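# Cap the tube and stand it in the rack

## Task

Twist the cap onto the tube until it will turn no further, then set the capped tube upright in the rack so that it stays there without any help from the robot; finally release it and pull the hands away.

## Robot and tools

ROBOT. Two six-joint arms, left_arm and right_arm, face each other across a table; left_arm's base is on the +y side. The names do not match image sides. Each arm ends in an identical five-finger right hand (not mirrored), so every hand number and axis means the same on both.

FRAMES. The scene frame has its origin on the table top halfway between the arm bases, z = 0 at the table surface, +z up. Result positions are in metres, orientations are quaternions wxyz. Each arm has a hand point 0.05 m in front of the palm, where index pad and thumb tip meet in a pinch. Its own axes: +z along the straight fingers (which extend 0.06 to 0.07 m past it), +y out of the palm, +x across the palm toward the little finger. A rigid bracket on the little-finger side of the wrist sticks out 0.03 m beyond the point along +y and 0.11 m across the palm; it can strike objects.

ROW FORMAT. Every motion command is one row of 28 numbers in [-1, 1], covering both arms even if one stays still: left_arm dx, dy, dz, rx, ry, rz, then left_gripper little, ring, middle, index, thumb_bend, thumb_turn, force_limit, speed, then the same 14 for right_arm and right_gripper. dx..rz are an offset, not a pose: a target relative to the hand point's measured pose at the start of the action (for a call's first action, the last pose reported in this scene), expressed in the hand point's own axes. Every row of an action is measured from that same start, not chained. Scale: 1.0 = 0.6 m or 180 degrees; rx, ry, rz form a single rotation vector. Per control step the controller clips the target to within 100 mm and 16 degrees of the measured pose, and favours position over orientation if both cannot be met, so large offsets need several actions.

HAND NUMBERS are absolute targets, not offsets. Fingers and thumb_bend: +1 straight, -1 fully curled. thumb_turn: +1 beside the palm, -1 in front of it, facing the fingers. A pinch is roughly index -0.22, thumb_bend -0.75, thumb_turn -0.57. force_limit maps -1..+1 to about 0..10 N at the fingertip (0..15 N for the two thumb motors); it only stops closing. speed maps -1..+1 from near zero to full (full travel 0.6 s); close at -0.9 or below for a gentle grip. With the thumb fully in front, the hand can wrap objects 0.035 to 0.08 m wide; turn the thumb before reaching. No value means 'unchanged': to hold a hand as is, resend its last eight numbers, or before any were sent, its hand_measured six plus hand_force_limit and hand_speed. A motor starts only when its target changes by 0.01 or more. To squeeze harder, raise force_limit and send a target more closed than hand_measured; to loosen, send one more open.

TOOLS.
execute_actions(actions): a list of actions; each action is a table of up to 15 rows, one per 1/30 s step; a short table repeats its last row to fill 15 steps. An empty list just returns state and images.
move(target, speed, stop_force, blocking): target is one 28-number row, offsets measured from the pose in the latest result showing one. Each hand point travels a straight path, all arms finishing together, in 0.5 to 10 s. speed is the top path speed in m/s, 0.002 to 0.5 (default 0.25); turning is capped at twice that in rad/s. stop_force (9 to 40 N, shared) ends an arm's path when its wrist sensor feels that much extra push against the motion for two steps; the arm then backs to its position two steps earlier. Use it only slowly and without rotation; omit it when moving off something. blocking=false returns after 0.5 s (not allowed with stop_force); then use wait or stop before other motion.
wait(seconds): 0 to 10, arms hold their last command.
stop(): brakes a running move.
zoom_image(camera, region): camera is cam_high, cam_low, cam_left_wrist or cam_right_wrist; region [x0, y0, x1, y1] in pixels, at most 504 by 504; images are 672x504.
show_instructions(): shows the reference images.
finished_scene(scene): ends the scene; irreversible.

RESULTS. The state line gives each hand point's position, quaternion and velocities; printed positions can drift from true ones at long reach. 'Hand target' is where the controller now drives. 'pose unreachable' means a clearance check altered that arm's command. Step readings list positions at some steps; HELD marks a step partly blocked. A move adds a 'move:' line with each arm's ending: done, off_target, moving, held, contact (stop_force ended it), or fault; limits=paced means clipping, limits=held means blocked steps. Hand lines: hand_measured, hand_stopped_by (moving, target, force, stalled, fault) and hand_load_n, in motor order; a lost grip shows as loads near 0. Wrist force/torque are in the end effector's axes, noisy (offset up to about 4 N), saturating near 50 N.

CAUTIONS. Do not knock or drop anything off the table. Arms are stiff: aiming even slightly past a firm contact can trip a fault. A joint torque over its limit (132 N m for the big joints, 24.6 N m for the wrists) or 150 N on any part freezes that arm for 10 s. Never let the arms, hands or brackets collide or press on each other. Long holding under load heats motors; at 85 °C the arm is braked. Loose objects may occasionally be nudged. Arm motion lags commands by about 0.17 s and may fall short after big moves.

Each tool is called after "Call:" in YAML: its name, and indented under it one key for each argument.

Reference images:

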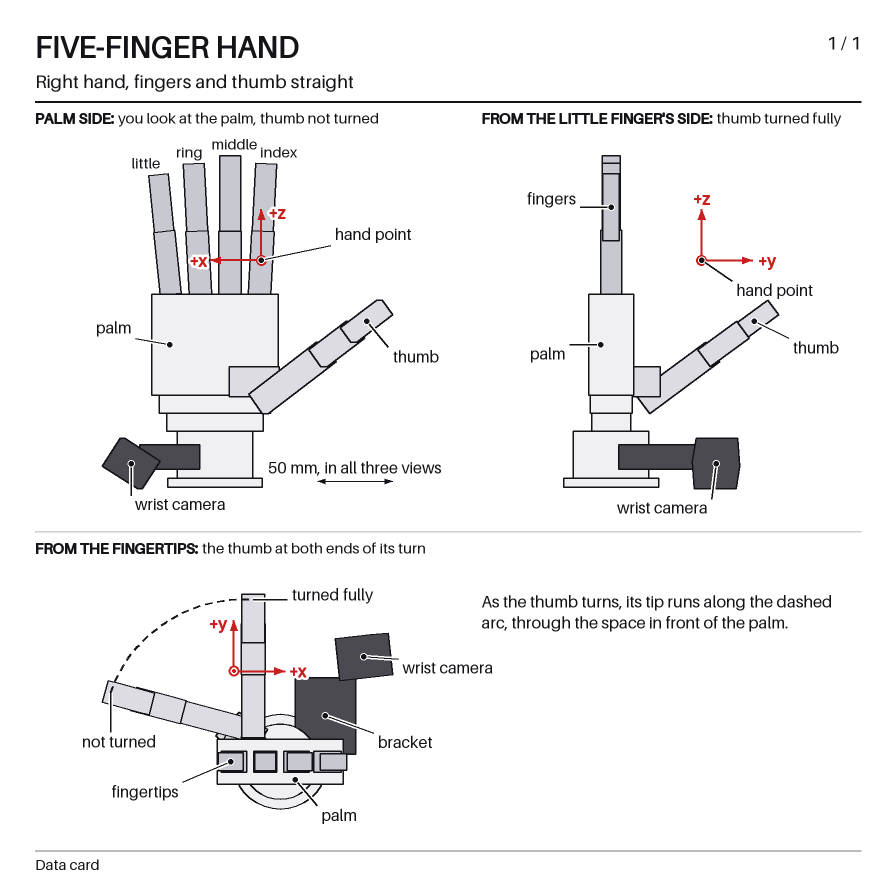

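## Session

Call:
execute_actions:
  actions: []

Scene clock: 0.00 s.
left_arm: end_effector_position=(+0.2310, +0.4294, +0.4869) hand_measured=(+1.000, +1.000, +1.000, +1.000, +1.000, +1.000) hand_load_n=(+0.0, +0.0, +0.0, +0.0, +0.0, +0.0) hand_stopped_by=(target, target, target, target, target, target) hand_force_limit=0.00 hand_speed=-0.80 end_effector_quat_wxyz=(-0.004, +0.360, +0.933, -0.004) end_effector_velocity=(+0.000, +0.000, -0.000) end_effector_angular_velocity=(-0.000, -0.000, +0.002) | right_arm: end_effector_position=(+0.0751, -0.2522, +0.4774) hand_measured=(+1.000, +1.000, +1.000, +1.000, +1.000, +1.000) hand_load_n=(+0.0, +0.0, +0.0, +0.0, +0.0, +0.0) hand_stopped_by=(target, target, target, target, target, target) hand_force_limit=0.00 hand_speed=-0.80 end_effector_quat_wxyz=(+0.004, -0.323, +0.946, -0.009) end_effector_velocity=(-0.000, +0.000, -0.000) end_effector_angular_velocity=(+0.000, -0.001, +0.001)
Joint positions: left_arm=[ 0.571 -1.738  1.328  1.982  1.582 -1.875] | right_arm=[-1.164 -1.739  1.353  1.95   1.588 -1.867]
Joint velocities: left_arm=[ 0.002 -0.     0.    -0.001  0.    -0.   ] | right_arm=[ 0.001  0.    -0.    -0.001  0.    -0.   ]
Motor temperatures (°C, as the motors report them): left_arm=[30 29 31 41 36 37] | right_arm=[31 32 32 39 35 41]
Wrist force (N, on the end effector, along its own x y z axes, offset not removed): no reading
Wrist torque (N m, same axes, about the end effector's origin, offset not removed): no reading
Hand target (left_arm): +0.231, +0.429, +0.487; -0.004, +0.360, +0.933, -0.004
Hand target (right_arm): +0.075, -0.252, +0.477; +0.004, -0.323, +0.946, -0.009

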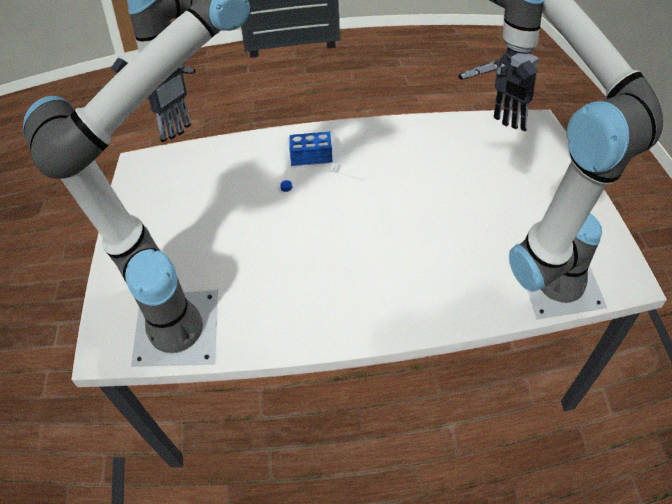

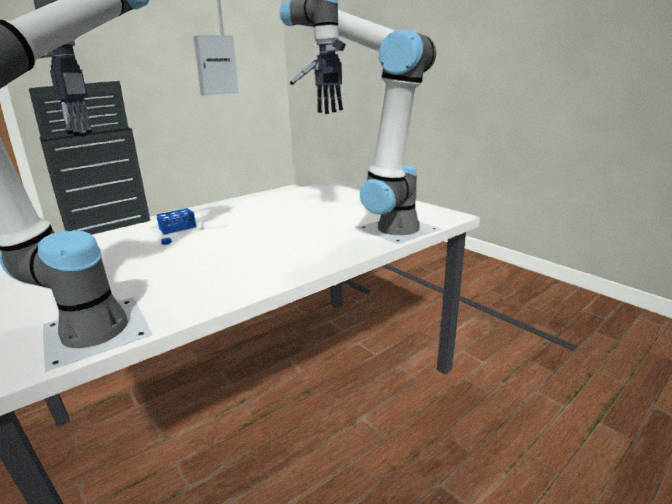

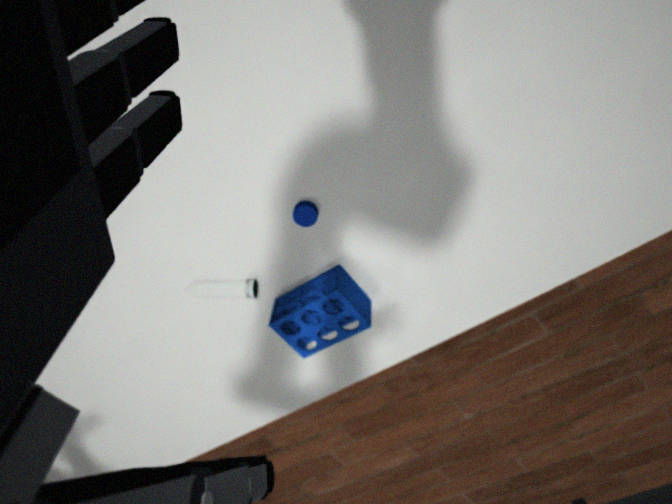

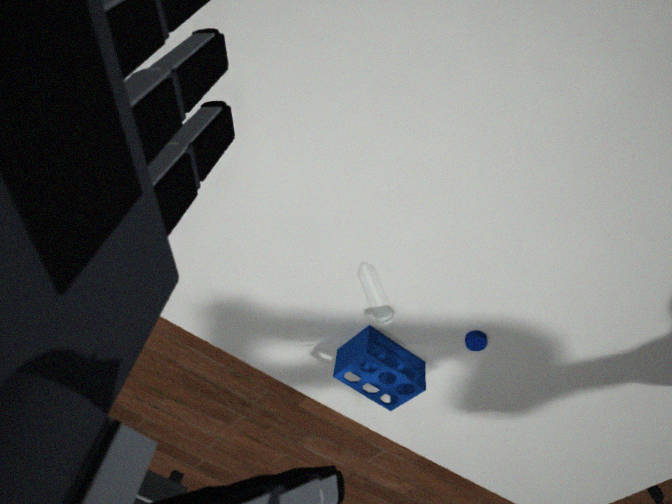

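Call:
move:
  target: [0,0,0,0,0,0,1,1,1,1,1,1,0,-0.8,-0.45,0.15,0.3,0,0,-0.08,-1,-1,-1,0.4,0.3,-0.57,0,0]

Scene clock: 17.97 s.
left_arm: end_effector_position=(+0.2310, +0.4294, +0.4869) hand_measured=(+1.000, +1.000, +1.000, +1.000, +1.000, +1.000) hand_load_n=(+0.0, +0.0, +0.0, +0.0, +0.0, +0.0) hand_stopped_by=(target, target, target, target, target, target) hand_force_limit=0.00 hand_speed=-0.80 end_effector_quat_wxyz=(-0.004, +0.360, +0.933, -0.004) end_effector_velocity=(+0.000, -0.000, -0.000) end_effector_angular_velocity=(-0.000, +0.000, -0.000) | right_arm: end_effector_position=(+0.2364, -0.0192, +0.2962) hand_measured=(-1.000, -1.000, -1.000, +0.400, +0.300, -0.570) hand_load_n=(+0.0, +0.0, +0.0, +0.0, +0.0, +0.0) hand_stopped_by=(target, target, target, target, target, target) hand_force_limit=0.00 hand_speed=0.00 end_effector_quat_wxyz=(+0.003, -0.439, +0.898, -0.009) end_effector_velocity=(+0.000, +0.001, +0.000) end_effector_angular_velocity=(-0.002, +0.001, +0.003)
Joint positions: left_arm=[ 0.571 -1.738  1.328  1.982  1.582 -1.875] | right_arm=[-0.832 -1.021  0.963  1.628  1.589 -1.787]
Joint velocities: left_arm=[-0.     0.001 -0.    -0.     0.     0.   ] | right_arm=[ 0.002  0.006 -0.009  0.005  0.001 -0.   ]
Motor temperatures (°C, as the motors report them): left_arm=[30 29 31 41 36 37] | right_arm=[31 32 32 39 35 41]
Wrist force (N, on the end effector, along its own x y z axes, offset not removed): left_arm=[2.4 0.3 -0.6] | right_arm=[0.1 -0.8 -0.3]
Wrist torque (N m, same axes, about the end effector's origin, offset not removed): left_arm=[0.12 -0.48 0.19] | right_arm=[-0.04 -0.08 0.03]
Hand target (left_arm): +0.231, +0.429, +0.487; -0.004, +0.360, +0.933, -0.004
Hand target (right_arm): +0.237, -0.019, +0.296; +0.003, -0.439, +0.898, -0.009
Off the commanded pose (left_arm): 0.000 m, 0 deg.
Off the commanded pose (right_arm): 0.001 m, 0 deg.
move: done

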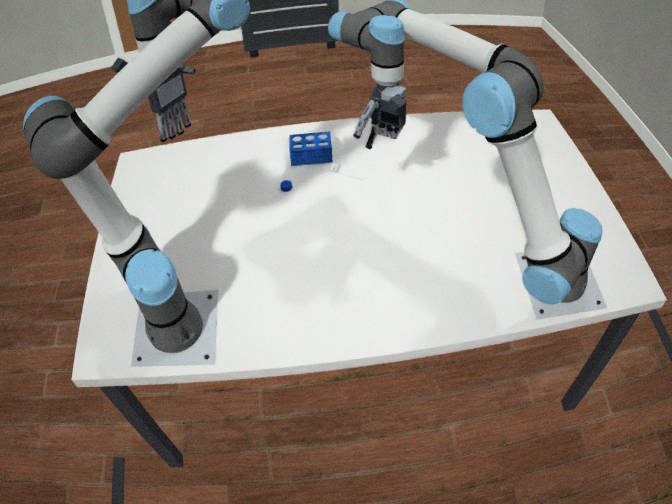

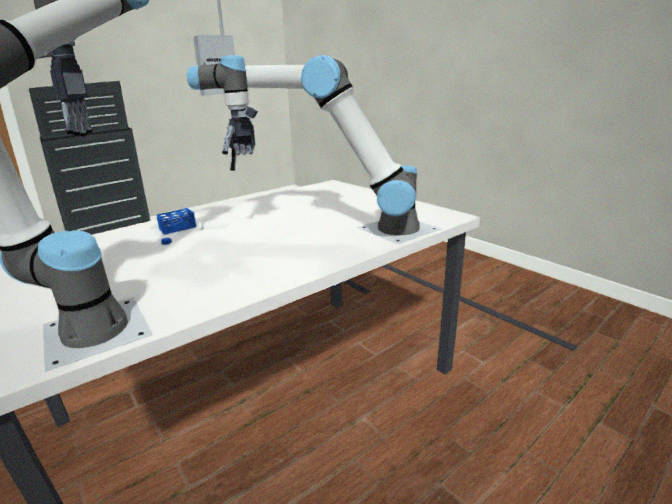

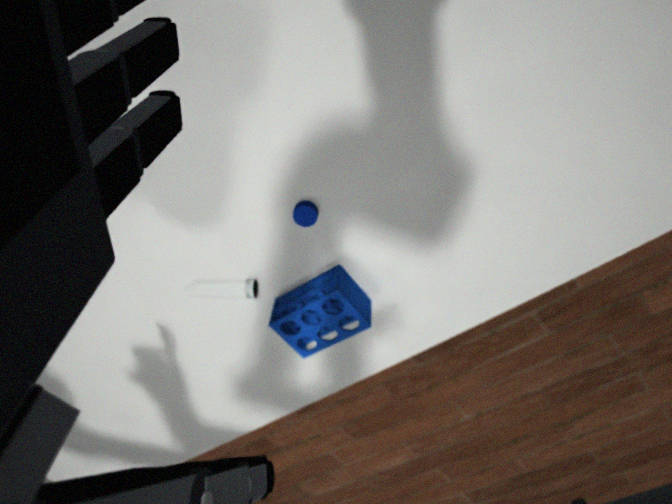

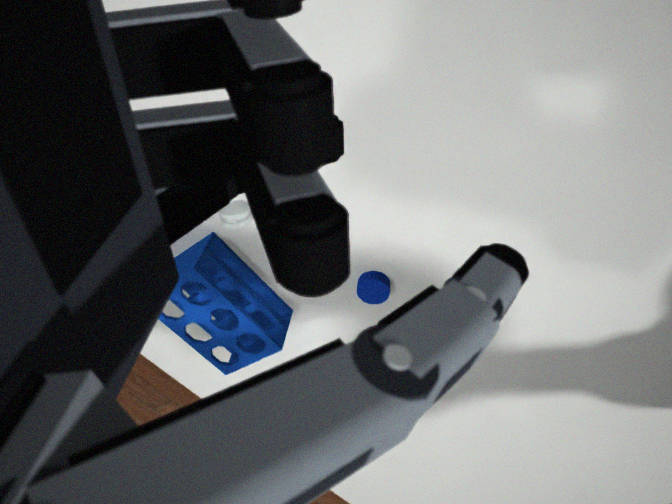

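Call:
move:
  target: [0,0,0,0,0,-0.5,1,1,1,0.4,0.3,-0.57,0,0,0.4,0,-0.2,0,0,0,1,1,1,0.4,0.3,-0.57,0,0]
  speed: 0.4

Call:
move:
  target: [0.23,-0.59,0.5,0.4,0,0,1,1,1,0.4,0.3,-0.57,0,0,0,0,0,0,0,0,1,1,1,0.4,0.3,-0.57,0,0]
  speed: 0.3

Call:
move:
  target: [0,0,0,0,0,-0.22,1,1,1,0.4,0.3,-0.57,0,0,0,0,0,0,0,0,1,1,1,0.4,0.3,-0.57,0,0]

Scene clock: 31.53 s.
left_arm: end_effector_position=(+0.2309, +0.4294, +0.4870) hand_measured=(+1.000, +1.000, +1.000, +0.400, +0.300, -0.570) hand_load_n=(+0.0, +0.0, +0.0, +0.0, +0.0, +0.0) hand_stopped_by=(target, target, target, target, target, target) hand_force_limit=0.00 hand_speed=0.00 end_effector_quat_wxyz=(+0.006, +0.405, -0.914, -0.000) end_effector_velocity=(-0.000, +0.000, -0.000) end_effector_angular_velocity=(+0.002, +0.000, +0.010) | right_arm: end_effector_position=(+0.0871, -0.2063, +0.4168) hand_measured=(+1.000, +1.000, +1.000, +0.400, +0.300, -0.570) hand_load_n=(+0.0, +0.0, +0.0, +0.0, +0.0, +0.0) hand_stopped_by=(target, target, target, target, target, target) hand_force_limit=0.00 hand_speed=0.00 end_effector_quat_wxyz=(+0.003, -0.439, +0.899, -0.009) end_effector_velocity=(-0.000, -0.001, +0.001) end_effector_angular_velocity=(+0.001, -0.001, -0.001)
Joint positions: left_arm=[ 0.765 -1.485  1.09   1.97   1.582 -3.25 ] | right_arm=[-1.012 -1.627  1.417  1.776  1.589 -1.966]
Joint velocities: left_arm=[ 0.002  0.001 -0.001  0.001 -0.001 -0.009] | right_arm=[-0.004 -0.004  0.001  0.001 -0.    -0.003]
Motor temperatures (°C, as the motors report them): left_arm=[30 29 31 41 36 37] | right_arm=[31 32 32 39 35 41]
Wrist force (N, on the end effector, along its own x y z axes, offset not removed): left_arm=[2.8 1.2 2.1] | right_arm=[0.1 0.0 -0.7]
Wrist torque (N m, same axes, about the end effector's origin, offset not removed): left_arm=[0.15 -0.64 0.31] | right_arm=[0.10 0.15 -0.05]
Hand target (left_arm): +0.231, +0.429, +0.487; -0.006, -0.405, +0.914, +0.000
Hand target (right_arm): +0.087, -0.206, +0.417; +0.003, -0.439, +0.898, -0.009
Off the commanded pose (left_arm): 0.000 m, 0 deg.
Off the commanded pose (right_arm): 0.001 m, 0 deg.
move: done

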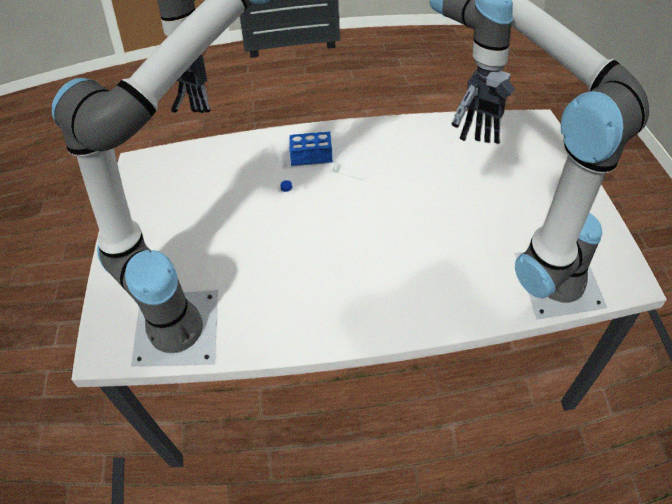

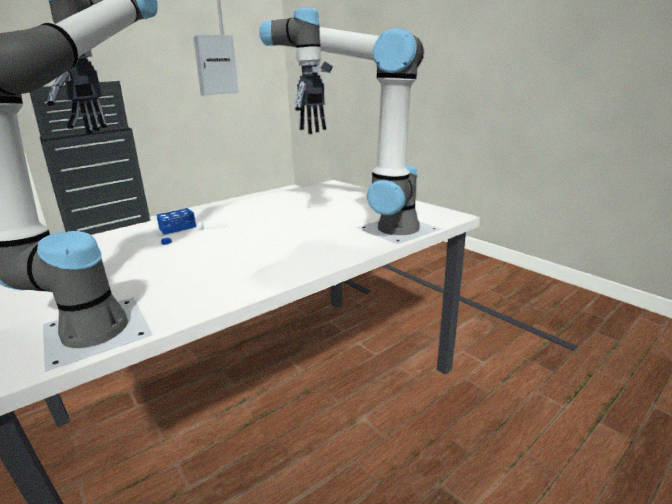

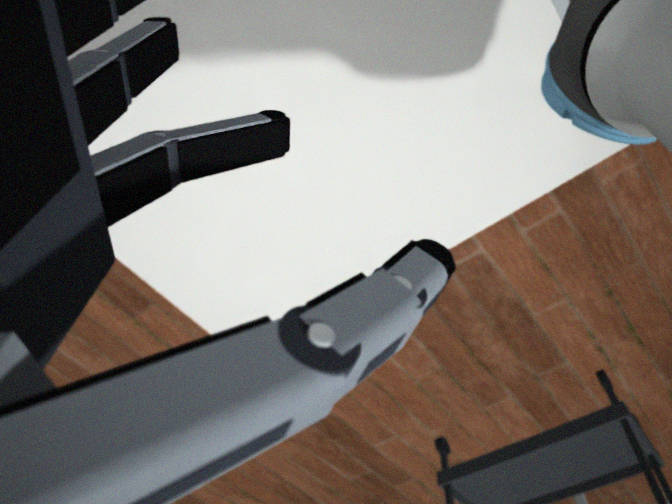

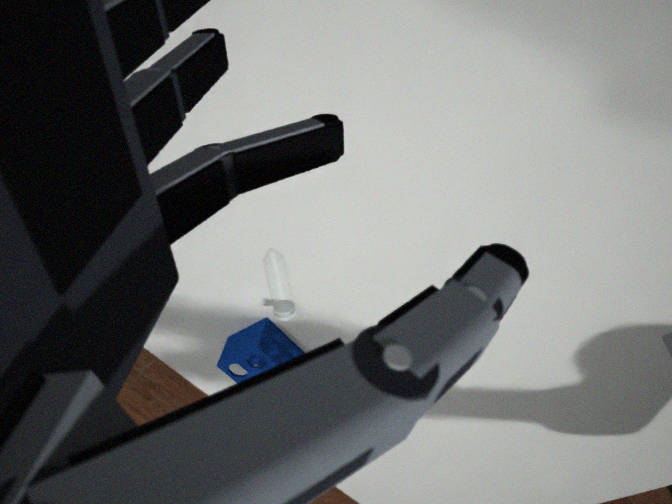

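Scene clock: 34.33 s.
left_arm: end_effector_position=(+0.3972, +0.0879, +0.1869) hand_measured=(+1.000, +1.000, +1.000, +0.400, +0.300, -0.570) hand_load_n=(+0.0, +0.0, +0.0, +0.0, +0.0, +0.0) hand_stopped_by=(target, target, target, target, target, target) hand_force_limit=0.00 hand_speed=0.00 end_effector_quat_wxyz=(-0.234, +0.332, -0.740, +0.537) end_effector_velocity=(+0.002, -0.000, -0.001) end_effector_angular_velocity=(-0.004, -0.005, +0.002) | right_arm: end_effector_position=(+0.0871, -0.2063, +0.4168) hand_measured=(+1.000, +1.000, +1.000, +0.400, +0.300, -0.570) hand_load_n=(+0.0, +0.0, +0.0, +0.0, +0.0, +0.0) hand_stopped_by=(target, target, target, target, target, target) hand_force_limit=0.00 hand_speed=0.00 end_effector_quat_wxyz=(+0.003, -0.439, +0.899, -0.009) end_effector_velocity=(-0.000, -0.000, -0.000) end_effector_angular_velocity=(-0.001, +0.001, +0.001)
Joint positions: left_arm=[ 0.411 -1.469  1.914 -0.091  1.136 -3.307] | right_arm=[-1.012 -1.627  1.417  1.776  1.589 -1.966]
Joint velocities: left_arm=[ 0.003  0.003  0.003 -0.012 -0.     0.003] | right_arm=[ 0.001  0.     0.     0.001  0.    -0.001]
Motor temperatures (°C, as the motors report them): left_arm=[30 29 31 41 36 37] | right_arm=[31 32 32 39 35 41]
Wrist force (N, on the end effector, along its own x y z axes, offset not removed): left_arm=[3.6 0.9 1.6] | right_arm=[0.7 1.1 -1.1]
Wrist torque (N m, same axes, about the end effector's origin, offset not removed): left_arm=[0.10 -0.73 0.29] | right_arm=[0.33 0.08 0.01]
Hand target (left_arm): +0.397, +0.088, +0.187; +0.234, -0.331, +0.740, -0.537
Hand target (right_arm): +0.087, -0.206, +0.417; +0.003, -0.439, +0.899, -0.009
Off the commanded pose (left_arm): 0.000 m, 0 deg.
Off the commanded pose (right_arm): 0.000 m, 0 deg.
move: done

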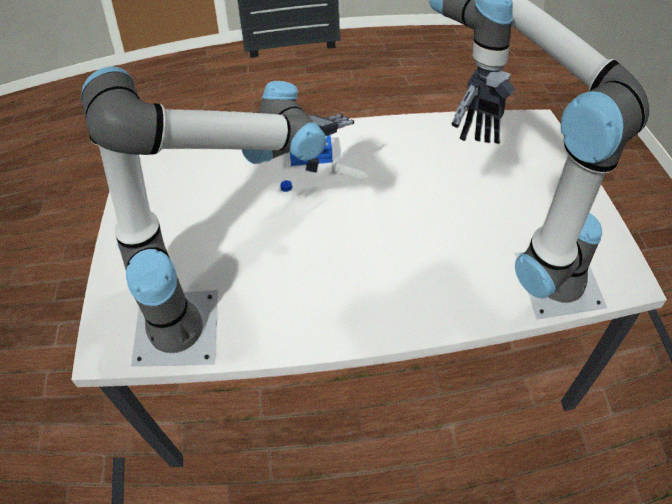

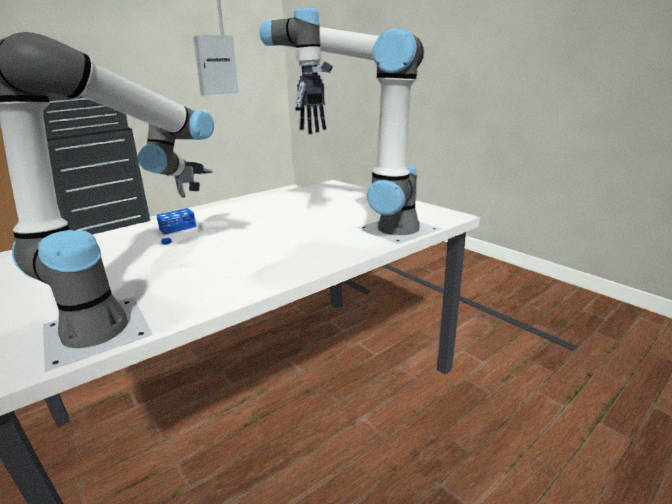

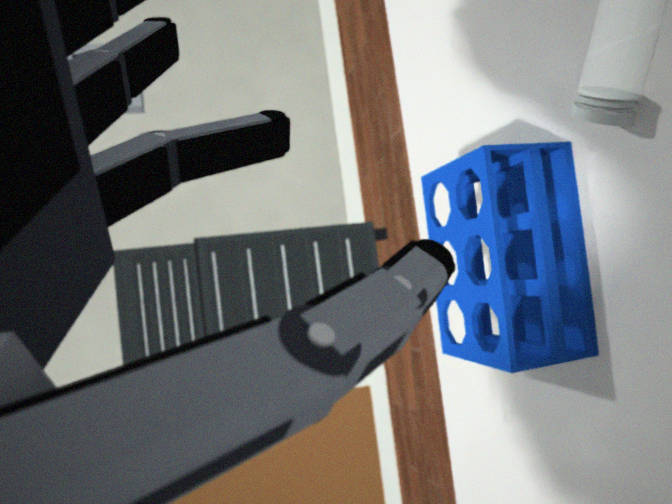

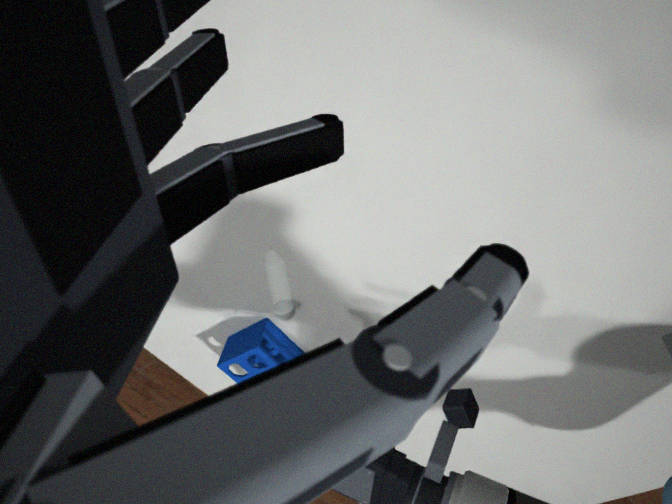

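Scene clock: 36.23 s.
left_arm: end_effector_position=(+0.3972, +0.0879, +0.1868) hand_measured=(+1.000, +1.000, +1.000, +0.400, +0.300, -0.570) hand_load_n=(+0.0, +0.0, +0.0, +0.0, +0.0, +0.0) hand_stopped_by=(target, target, target, target, target, target) hand_force_limit=0.00 hand_speed=0.00 end_effector_quat_wxyz=(-0.038, +0.562, -0.584, +0.584) end_effector_velocity=(-0.000, -0.001, +0.001) end_effector_angular_velocity=(-0.009, +0.006, +0.002) | right_arm: end_effector_position=(+0.0871, -0.2063, +0.4168) hand_measured=(+1.000, +1.000, +1.000, +0.400, +0.300, -0.570) hand_load_n=(+0.0, +0.0, +0.0, +0.0, +0.0, +0.0) hand_stopped_by=(target, target, target, target, target, target) hand_force_limit=0.00 hand_speed=0.00 end_effector_quat_wxyz=(+0.003, -0.439, +0.899, -0.009) end_effector_velocity=(+0.000, -0.000, +0.000) end_effector_angular_velocity=(-0.000, +0.000, -0.001)
Joint positions: left_arm=[ 0.528 -1.479  1.91  -0.092  1.246 -3.955] | right_arm=[-1.012 -1.627  1.417  1.776  1.589 -1.966]
Joint velocities: left_arm=[ 0.001 -0.001  0.    -0.001  0.002 -0.01 ] | right_arm=[-0.002 -0.     0.     0.     0.    -0.   ]
Motor temperatures (°C, as the motors report them): left_arm=[30 29 31 41 36 37] | right_arm=[31 32 32 39 35 41]
Wrist force (N, on the end effector, along its own x y z axes, offset not removed): left_arm=[0.6 1.0 2.2] | right_arm=[-1.8 1.9 0.4]
Wrist torque (N m, same axes, about the end effector's origin, offset not removed): left_arm=[0.10 -0.31 0.14] | right_arm=[0.31 0.31 -0.02]
Hand target (left_arm): +0.397, +0.088, +0.187; -0.038, +0.563, -0.584, +0.584
Hand target (right_arm): +0.087, -0.206, +0.417; +0.003, -0.439, +0.899, -0.009
Off the commanded pose (left_arm): 0.000 m, 0 deg.
Off the commanded pose (right_arm): 0.000 m, 0 deg.
move: done

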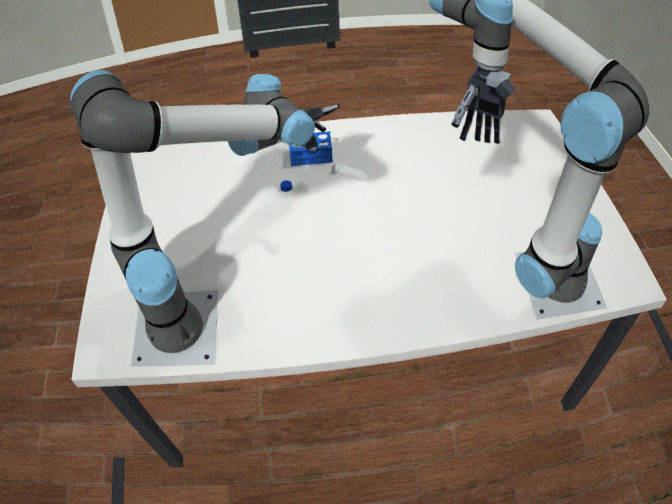

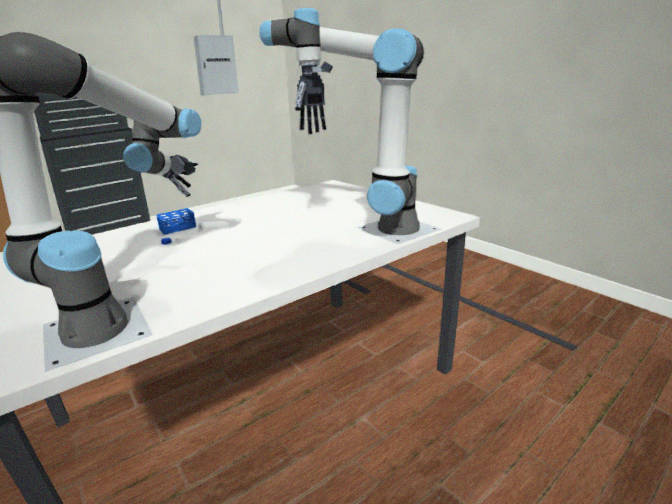

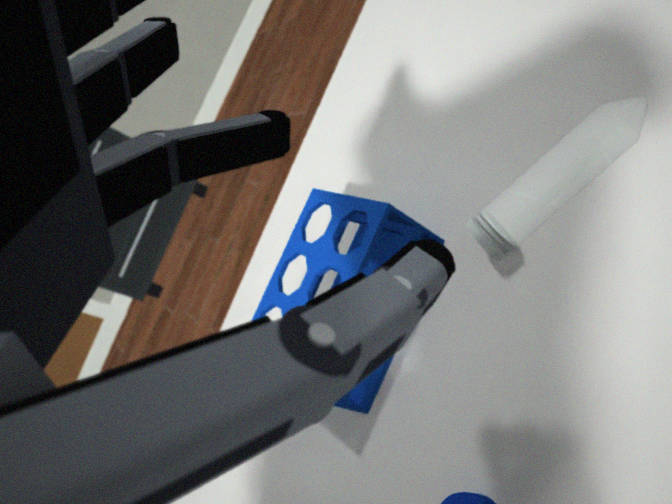

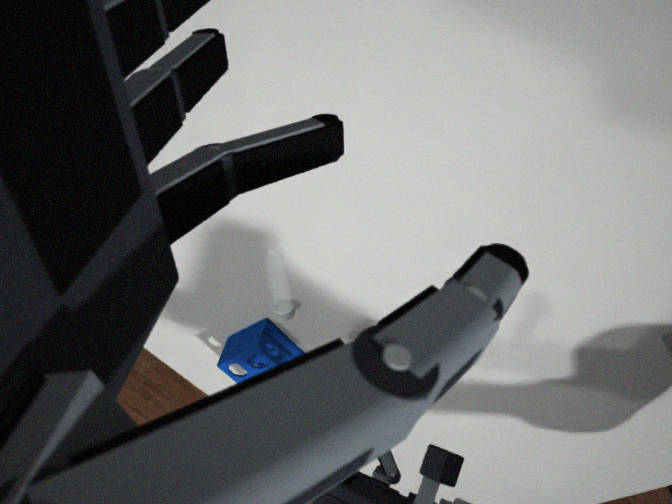

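Call:
move:
  target: [-0.02,0.157,0.127,0.058,-0.068,-0.029,1,1,1,0.4,0.3,-0.57,0,0,0,0,0,0,0,0,1,1,1,0.4,0.3,-0.57,0,0]
  speed: 0.15

Scene clock: 42.70 s.
left_arm: end_effector_position=(+0.3974, +0.0179, +0.0876) hand_measured=(+1.000, +1.000, +1.000, +0.400, +0.300, -0.570) hand_load_n=(+0.0, +0.0, +0.0, +0.0, +0.0, +0.0) hand_stopped_by=(target, target, target, target, target, target) hand_force_limit=0.00 hand_speed=0.00 end_effector_quat_wxyz=(-0.125, +0.641, -0.495, +0.573) end_effector_velocity=(-0.000, -0.002, -0.001) end_effector_angular_velocity=(-0.001, +0.000, +0.003) | right_arm: end_effector_position=(+0.0871, -0.2063, +0.4168) hand_measured=(+1.000, +1.000, +1.000, +0.400, +0.300, -0.570) hand_load_n=(+0.0, +0.0, +0.0, +0.0, +0.0, +0.0) hand_stopped_by=(target, target, target, target, target, target) hand_force_limit=0.00 hand_speed=0.00 end_effector_quat_wxyz=(+0.003, -0.439, +0.899, -0.009) end_effector_velocity=(+0.000, -0.000, +0.000) end_effector_angular_velocity=(-0.000, -0.000, -0.001)
Joint positions: left_arm=[ 0.322 -1.176  1.825 -0.189  0.781 -4.179] | right_arm=[-1.012 -1.627  1.417  1.776  1.589 -1.966]
Joint velocities: left_arm=[-0.004  0.006 -0.006  0.002 -0.006 -0.005] | right_arm=[-0.001 -0.001  0.     0.001  0.     0.   ]
Motor temperatures (°C, as the motors report them): left_arm=[30 29 31 41 36 37] | right_arm=[31 32 32 39 35 41]
Wrist force (N, on the end effector, along its own x y z axes, offset not removed): left_arm=[1.9 0.6 0.9] | right_arm=[0.0 1.1 -1.0]
Wrist torque (N m, same axes, about the end effector's origin, offset not removed): left_arm=[0.15 -0.48 0.23] | right_arm=[0.38 0.09 -0.04]
Hand target (left_arm): +0.397, +0.018, +0.087; -0.125, +0.641, -0.495, +0.573
Hand target (right_arm): +0.087, -0.206, +0.417; +0.003, -0.439, +0.899, -0.009
Off the commanded pose (left_arm): 0.000 m, 0 deg.
Off the commanded pose (right_arm): 0.000 m, 0 deg.
move: done

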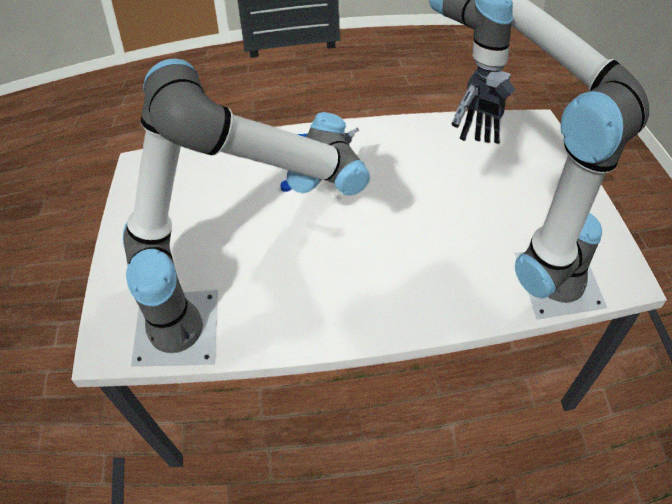

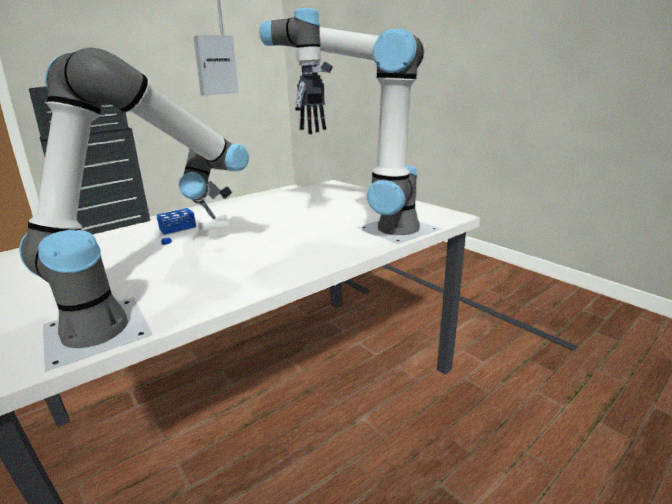

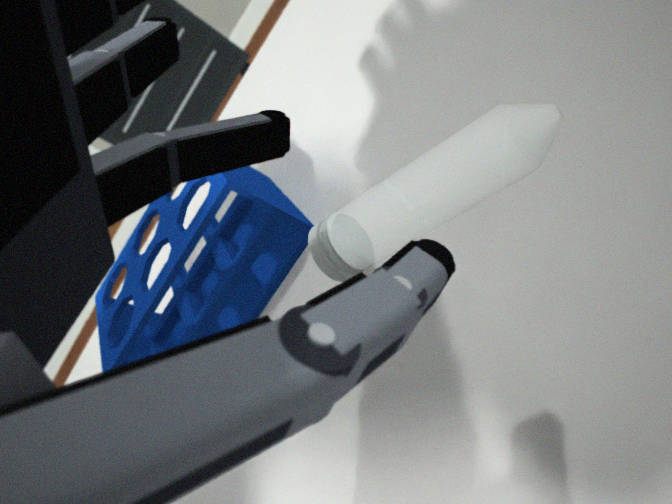

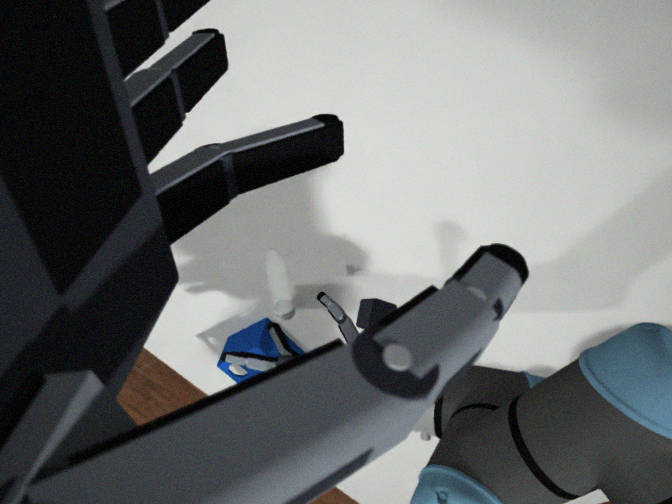

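Call:
move:
  target: [-0.03,0.003,0.15,0,0,0,1,1,1,0.3,-0.4,-0.57,0,0,0,0,0,0,0,0,1,1,1,0.4,0.3,-0.57,0,0]
  speed: 0.08

Scene clock: 48.70 s.
left_arm: end_effector_position=(+0.4761, -0.0057, +0.0473) hand_measured=(+1.000, +1.000, +1.000, +0.300, -0.400, -0.570) hand_load_n=(+0.0, +0.0, +0.0, +0.0, +0.0, +0.0) hand_stopped_by=(target, target, target, target, target, target) hand_force_limit=0.00 hand_speed=0.00 end_effector_quat_wxyz=(-0.124, +0.641, -0.495, +0.573) end_effector_velocity=(+0.002, -0.001, -0.001) end_effector_angular_velocity=(+0.001, +0.000, +0.000) | right_arm: end_effector_position=(+0.0871, -0.2063, +0.4168) hand_measured=(+1.000, +1.000, +1.000, +0.400, +0.300, -0.570) hand_load_n=(+0.0, +0.0, +0.0, +0.0, +0.0, +0.0) hand_stopped_by=(target, target, target, target, target, target) hand_force_limit=0.00 hand_speed=0.00 end_effector_quat_wxyz=(+0.003, -0.439, +0.899, -0.009) end_effector_velocity=(-0.000, +0.000, -0.000) end_effector_angular_velocity=(+0.001, -0.001, +0.000)
Joint positions: left_arm=[ 0.463 -1.     1.659 -0.252  0.909 -4.1  ] | right_arm=[-1.012 -1.627  1.417  1.776  1.589 -1.966]
Joint velocities: left_arm=[ 0.003  0.005 -0.006  0.     0.003  0.001] | right_arm=[ 0.001 -0.     0.    -0.001 -0.     0.   ]
Motor temperatures (°C, as the motors report them): left_arm=[30 29 31 41 36 37] | right_arm=[31 32 32 39 35 41]
Wrist force (N, on the end effector, along its own x y z axes, offset not removed): left_arm=[2.7 1.3 1.5] | right_arm=[0.6 0.4 -1.3]
Wrist torque (N m, same axes, about the end effector's origin, offset not removed): left_arm=[0.23 -0.59 0.25] | right_arm=[0.16 -0.05 0.00]
Hand target (left_arm): +0.476, -0.006, +0.047; -0.124, +0.641, -0.495, +0.573
Hand target (right_arm): +0.087, -0.206, +0.417; +0.003, -0.439, +0.899, -0.009
Off the commanded pose (left_arm): 0.000 m, 0 deg.
Off the commanded pose (right_arm): 0.000 m, 0 deg.
move: done

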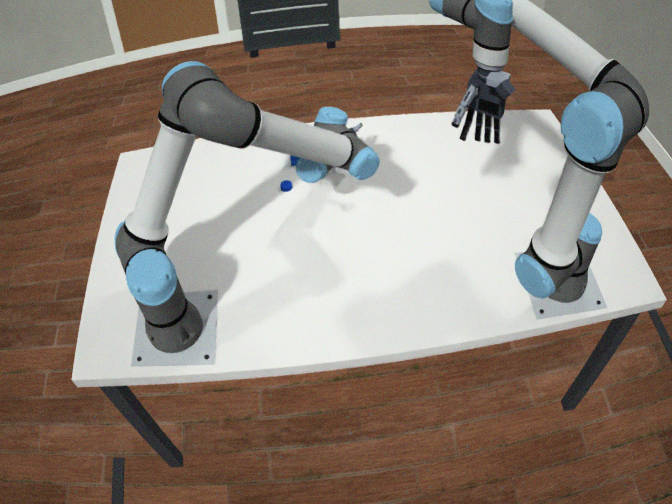

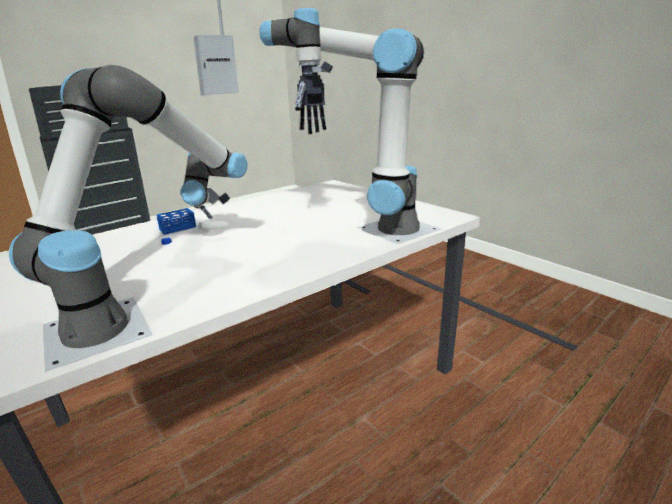

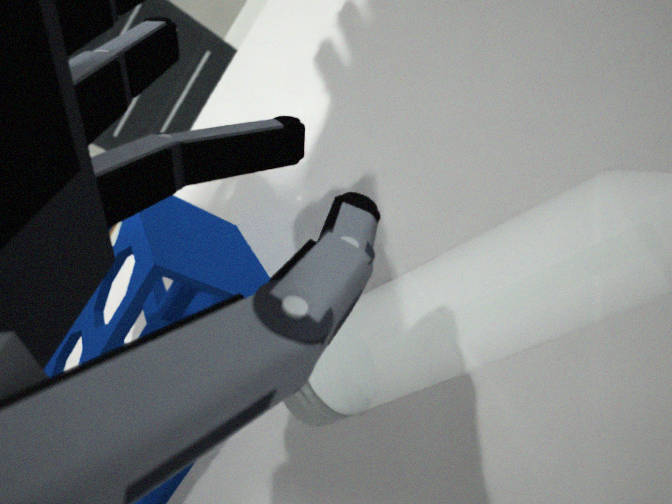

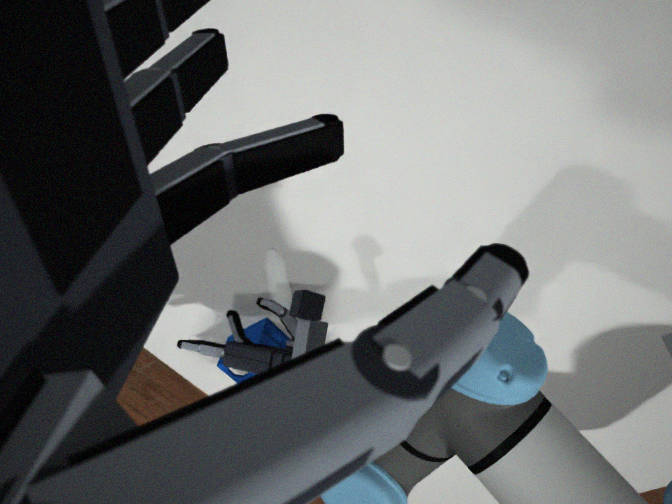

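Call:
move:
  target: [0.005,0.033,-0.072,0,0,0,1,1,1,0.3,-0.4,-0.57,0,0,0,0,0,0,0,0,1,1,1,0.4,0.3,-0.57,0,0]
  speed: 0.05

Call:
move:
  target: [-0.015,0.018,0.008,0,0,0,1,1,1,0.3,-0.1,-0.57,0,0,0,0,0,0,0,0,1,1,1,0.4,0.3,-0.57,0,0]
  speed: 0.03

Scene clock: 55.47 s.
left_arm: end_effector_position=(+0.4291, +0.0001, +0.0482) hand_measured=(+1.000, +1.000, +1.000, +0.300, -0.400, -0.570) hand_load_n=(+0.0, +0.0, +0.0, +0.0, +0.0, +0.0) hand_stopped_by=(target, target, target, target, target, target) hand_force_limit=0.00 hand_speed=0.00 end_effector_quat_wxyz=(-0.124, +0.641, -0.495, +0.573) end_effector_velocity=(-0.002, +0.000, +0.000) end_effector_angular_velocity=(-0.000, -0.000, -0.000) | right_arm: end_effector_position=(+0.0871, -0.2063, +0.4168) hand_measured=(+1.000, +1.000, +1.000, +0.400, +0.300, -0.570) hand_load_n=(+0.0, +0.0, +0.0, +0.0, +0.0, +0.0) hand_stopped_by=(target, target, target, target, target, target) hand_force_limit=0.00 hand_speed=0.00 end_effector_quat_wxyz=(+0.003, -0.439, +0.899, -0.009) end_effector_velocity=(-0.001, -0.000, +0.000) end_effector_angular_velocity=(-0.001, +0.001, +0.001)
Joint positions: left_arm=[ 0.377 -1.058  1.76  -0.265  0.831 -4.146] | right_arm=[-1.012 -1.627  1.417  1.776  1.589 -1.966]
Joint velocities: left_arm=[-0.004 -0.003  0.004 -0.    -0.004 -0.002] | right_arm=[ 0.001 -0.001  0.     0.002  0.    -0.   ]
Motor temperatures (°C, as the motors report them): left_arm=[30 29 31 41 36 37] | right_arm=[31 32 32 39 35 41]
Wrist force (N, on the end effector, along its own x y z axes, offset not removed): left_arm=[1.2 1.5 1.1] | right_arm=[1.1 -0.3 -1.4]
Wrist torque (N m, same axes, about the end effector's origin, offset not removed): left_arm=[0.25 -0.39 0.21] | right_arm=[0.16 -0.08 -0.04]
Hand target (left_arm): +0.429, +0.000, +0.048; -0.124, +0.641, -0.495, +0.573
Hand target (right_arm): +0.087, -0.206, +0.417; +0.003, -0.439, +0.899, -0.009
Off the commanded pose (left_arm): 0.000 m, 0 deg.
Off the commanded pose (right_arm): 0.000 m, 0 deg.
move: done

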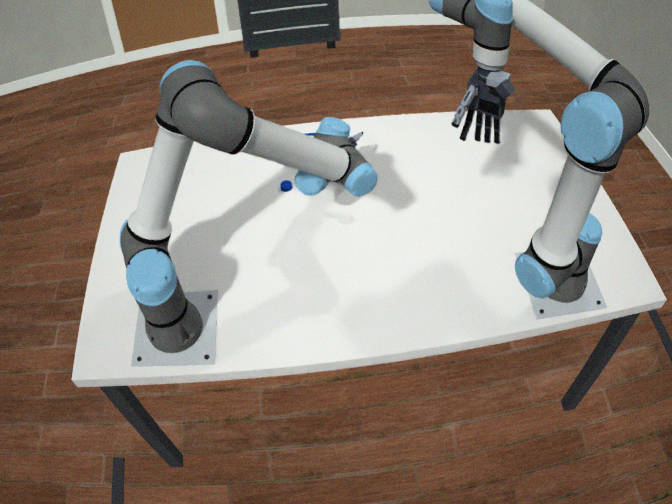

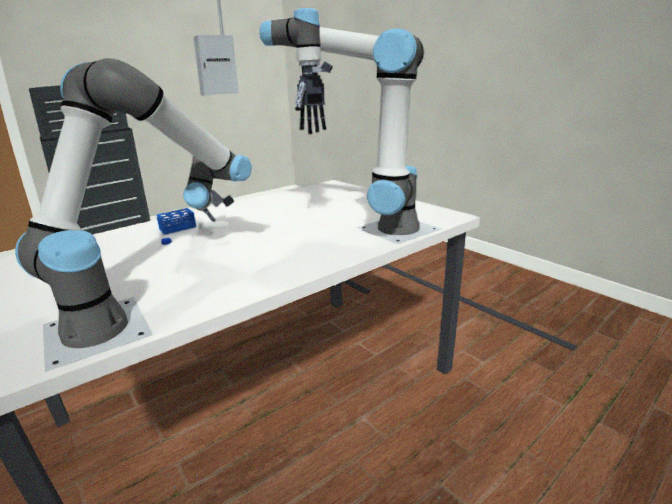

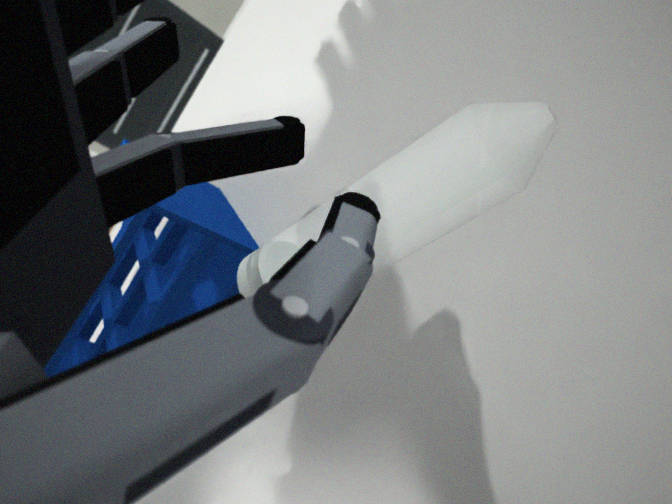

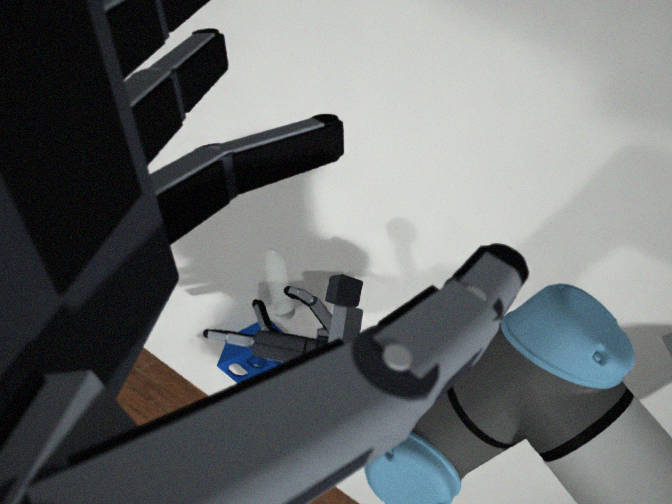

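Scene clock: 56.30 s.
left_arm: end_effector_position=(+0.4292, -0.0001, +0.0336) hand_measured=(+1.000, +1.000, +1.000, +0.300, -0.100, -0.570) hand_load_n=(+0.0, +0.0, +0.0, +0.0, +0.0, +0.0) hand_stopped_by=(target, target, target, target, target, target) hand_force_limit=0.00 hand_speed=0.00 end_effector_quat_wxyz=(-0.124, +0.641, -0.495, +0.573) end_effector_velocity=(-0.000, +0.000, -0.003) end_effector_angular_velocity=(+0.001, +0.000, -0.000) | right_arm: end_effector_position=(+0.0871, -0.2063, +0.4168) hand_measured=(+1.000, +1.000, +1.000, +0.400, +0.300, -0.570) hand_load_n=(+0.0, +0.0, +0.0, +0.0, +0.0, +0.0) hand_stopped_by=(target, target, target, target, target, target) hand_force_limit=0.00 hand_speed=0.00 end_effector_quat_wxyz=(+0.003, -0.439, +0.899, -0.009) end_effector_velocity=(-0.000, +0.000, +0.000) end_effector_angular_velocity=(-0.000, +0.001, +0.000)
Joint positions: left_arm=[ 0.377 -1.034  1.769 -0.298  0.831 -4.146] | right_arm=[-1.012 -1.627  1.417  1.776  1.589 -1.966]
Joint velocities: left_arm=[-0.     0.004  0.002 -0.005 -0.     0.   ] | right_arm=[ 0.001  0.    -0.     0.001 -0.     0.   ]
Motor temperatures (°C, as the motors report them): left_arm=[30 29 31 41 36 37] | right_arm=[31 32 32 39 35 41]
Wrist force (N, on the end effector, along its own x y z axes, offset not removed): left_arm=[3.2 1.3 1.0] | right_arm=[1.3 -0.2 0.8]
Wrist torque (N m, same axes, about the end effector's origin, offset not removed): left_arm=[0.15 -0.73 0.43] | right_arm=[0.00 -0.16 0.05]
Hand target (left_arm): +0.429, -0.000, +0.033; -0.124, +0.641, -0.495, +0.573
Hand target (right_arm): +0.087, -0.206, +0.417; +0.003, -0.439, +0.899, -0.009
Off the commanded pose (left_arm): 0.000 m, 0 deg.
Off the commanded pose (right_arm): 0.000 m, 0 deg.
move: done

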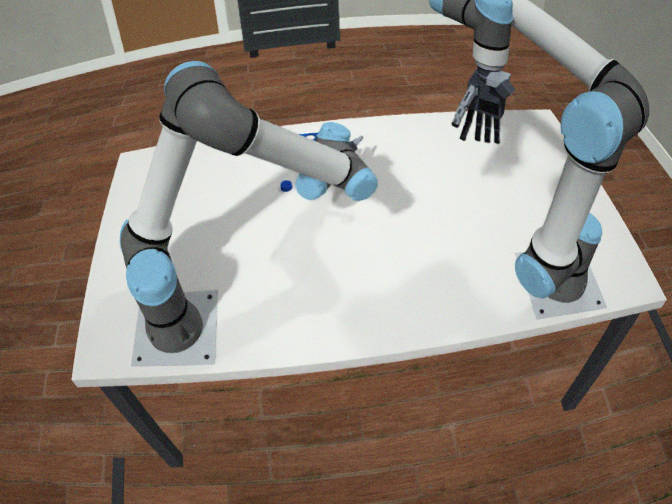

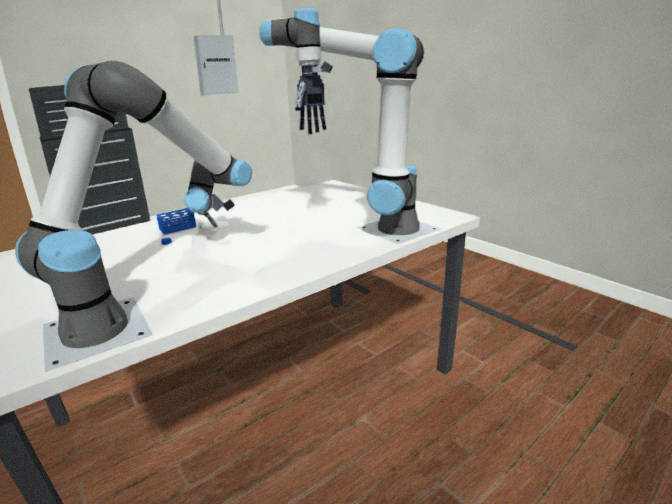

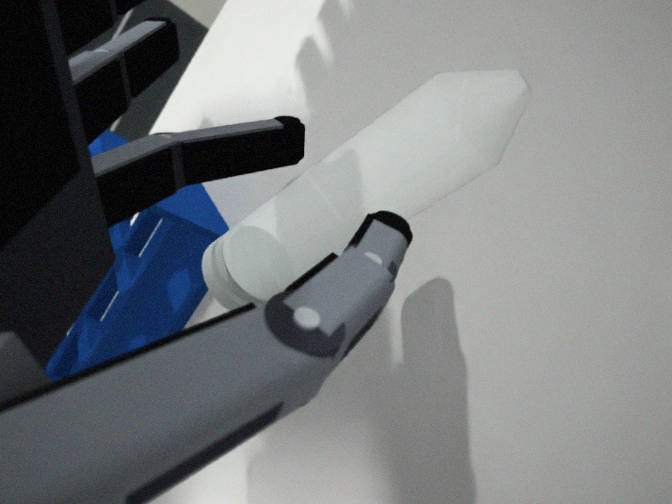

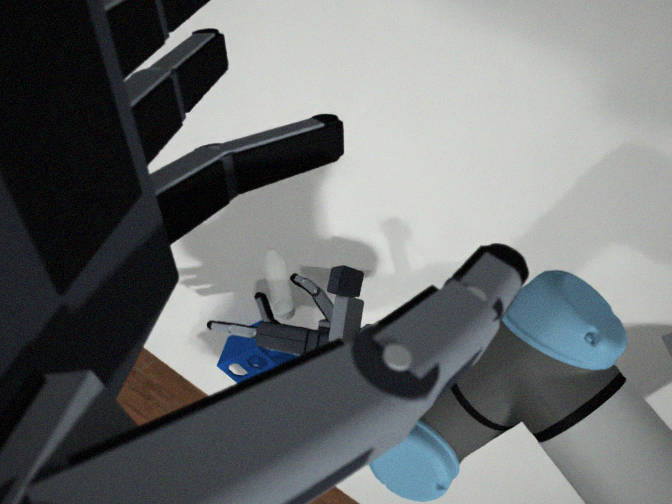

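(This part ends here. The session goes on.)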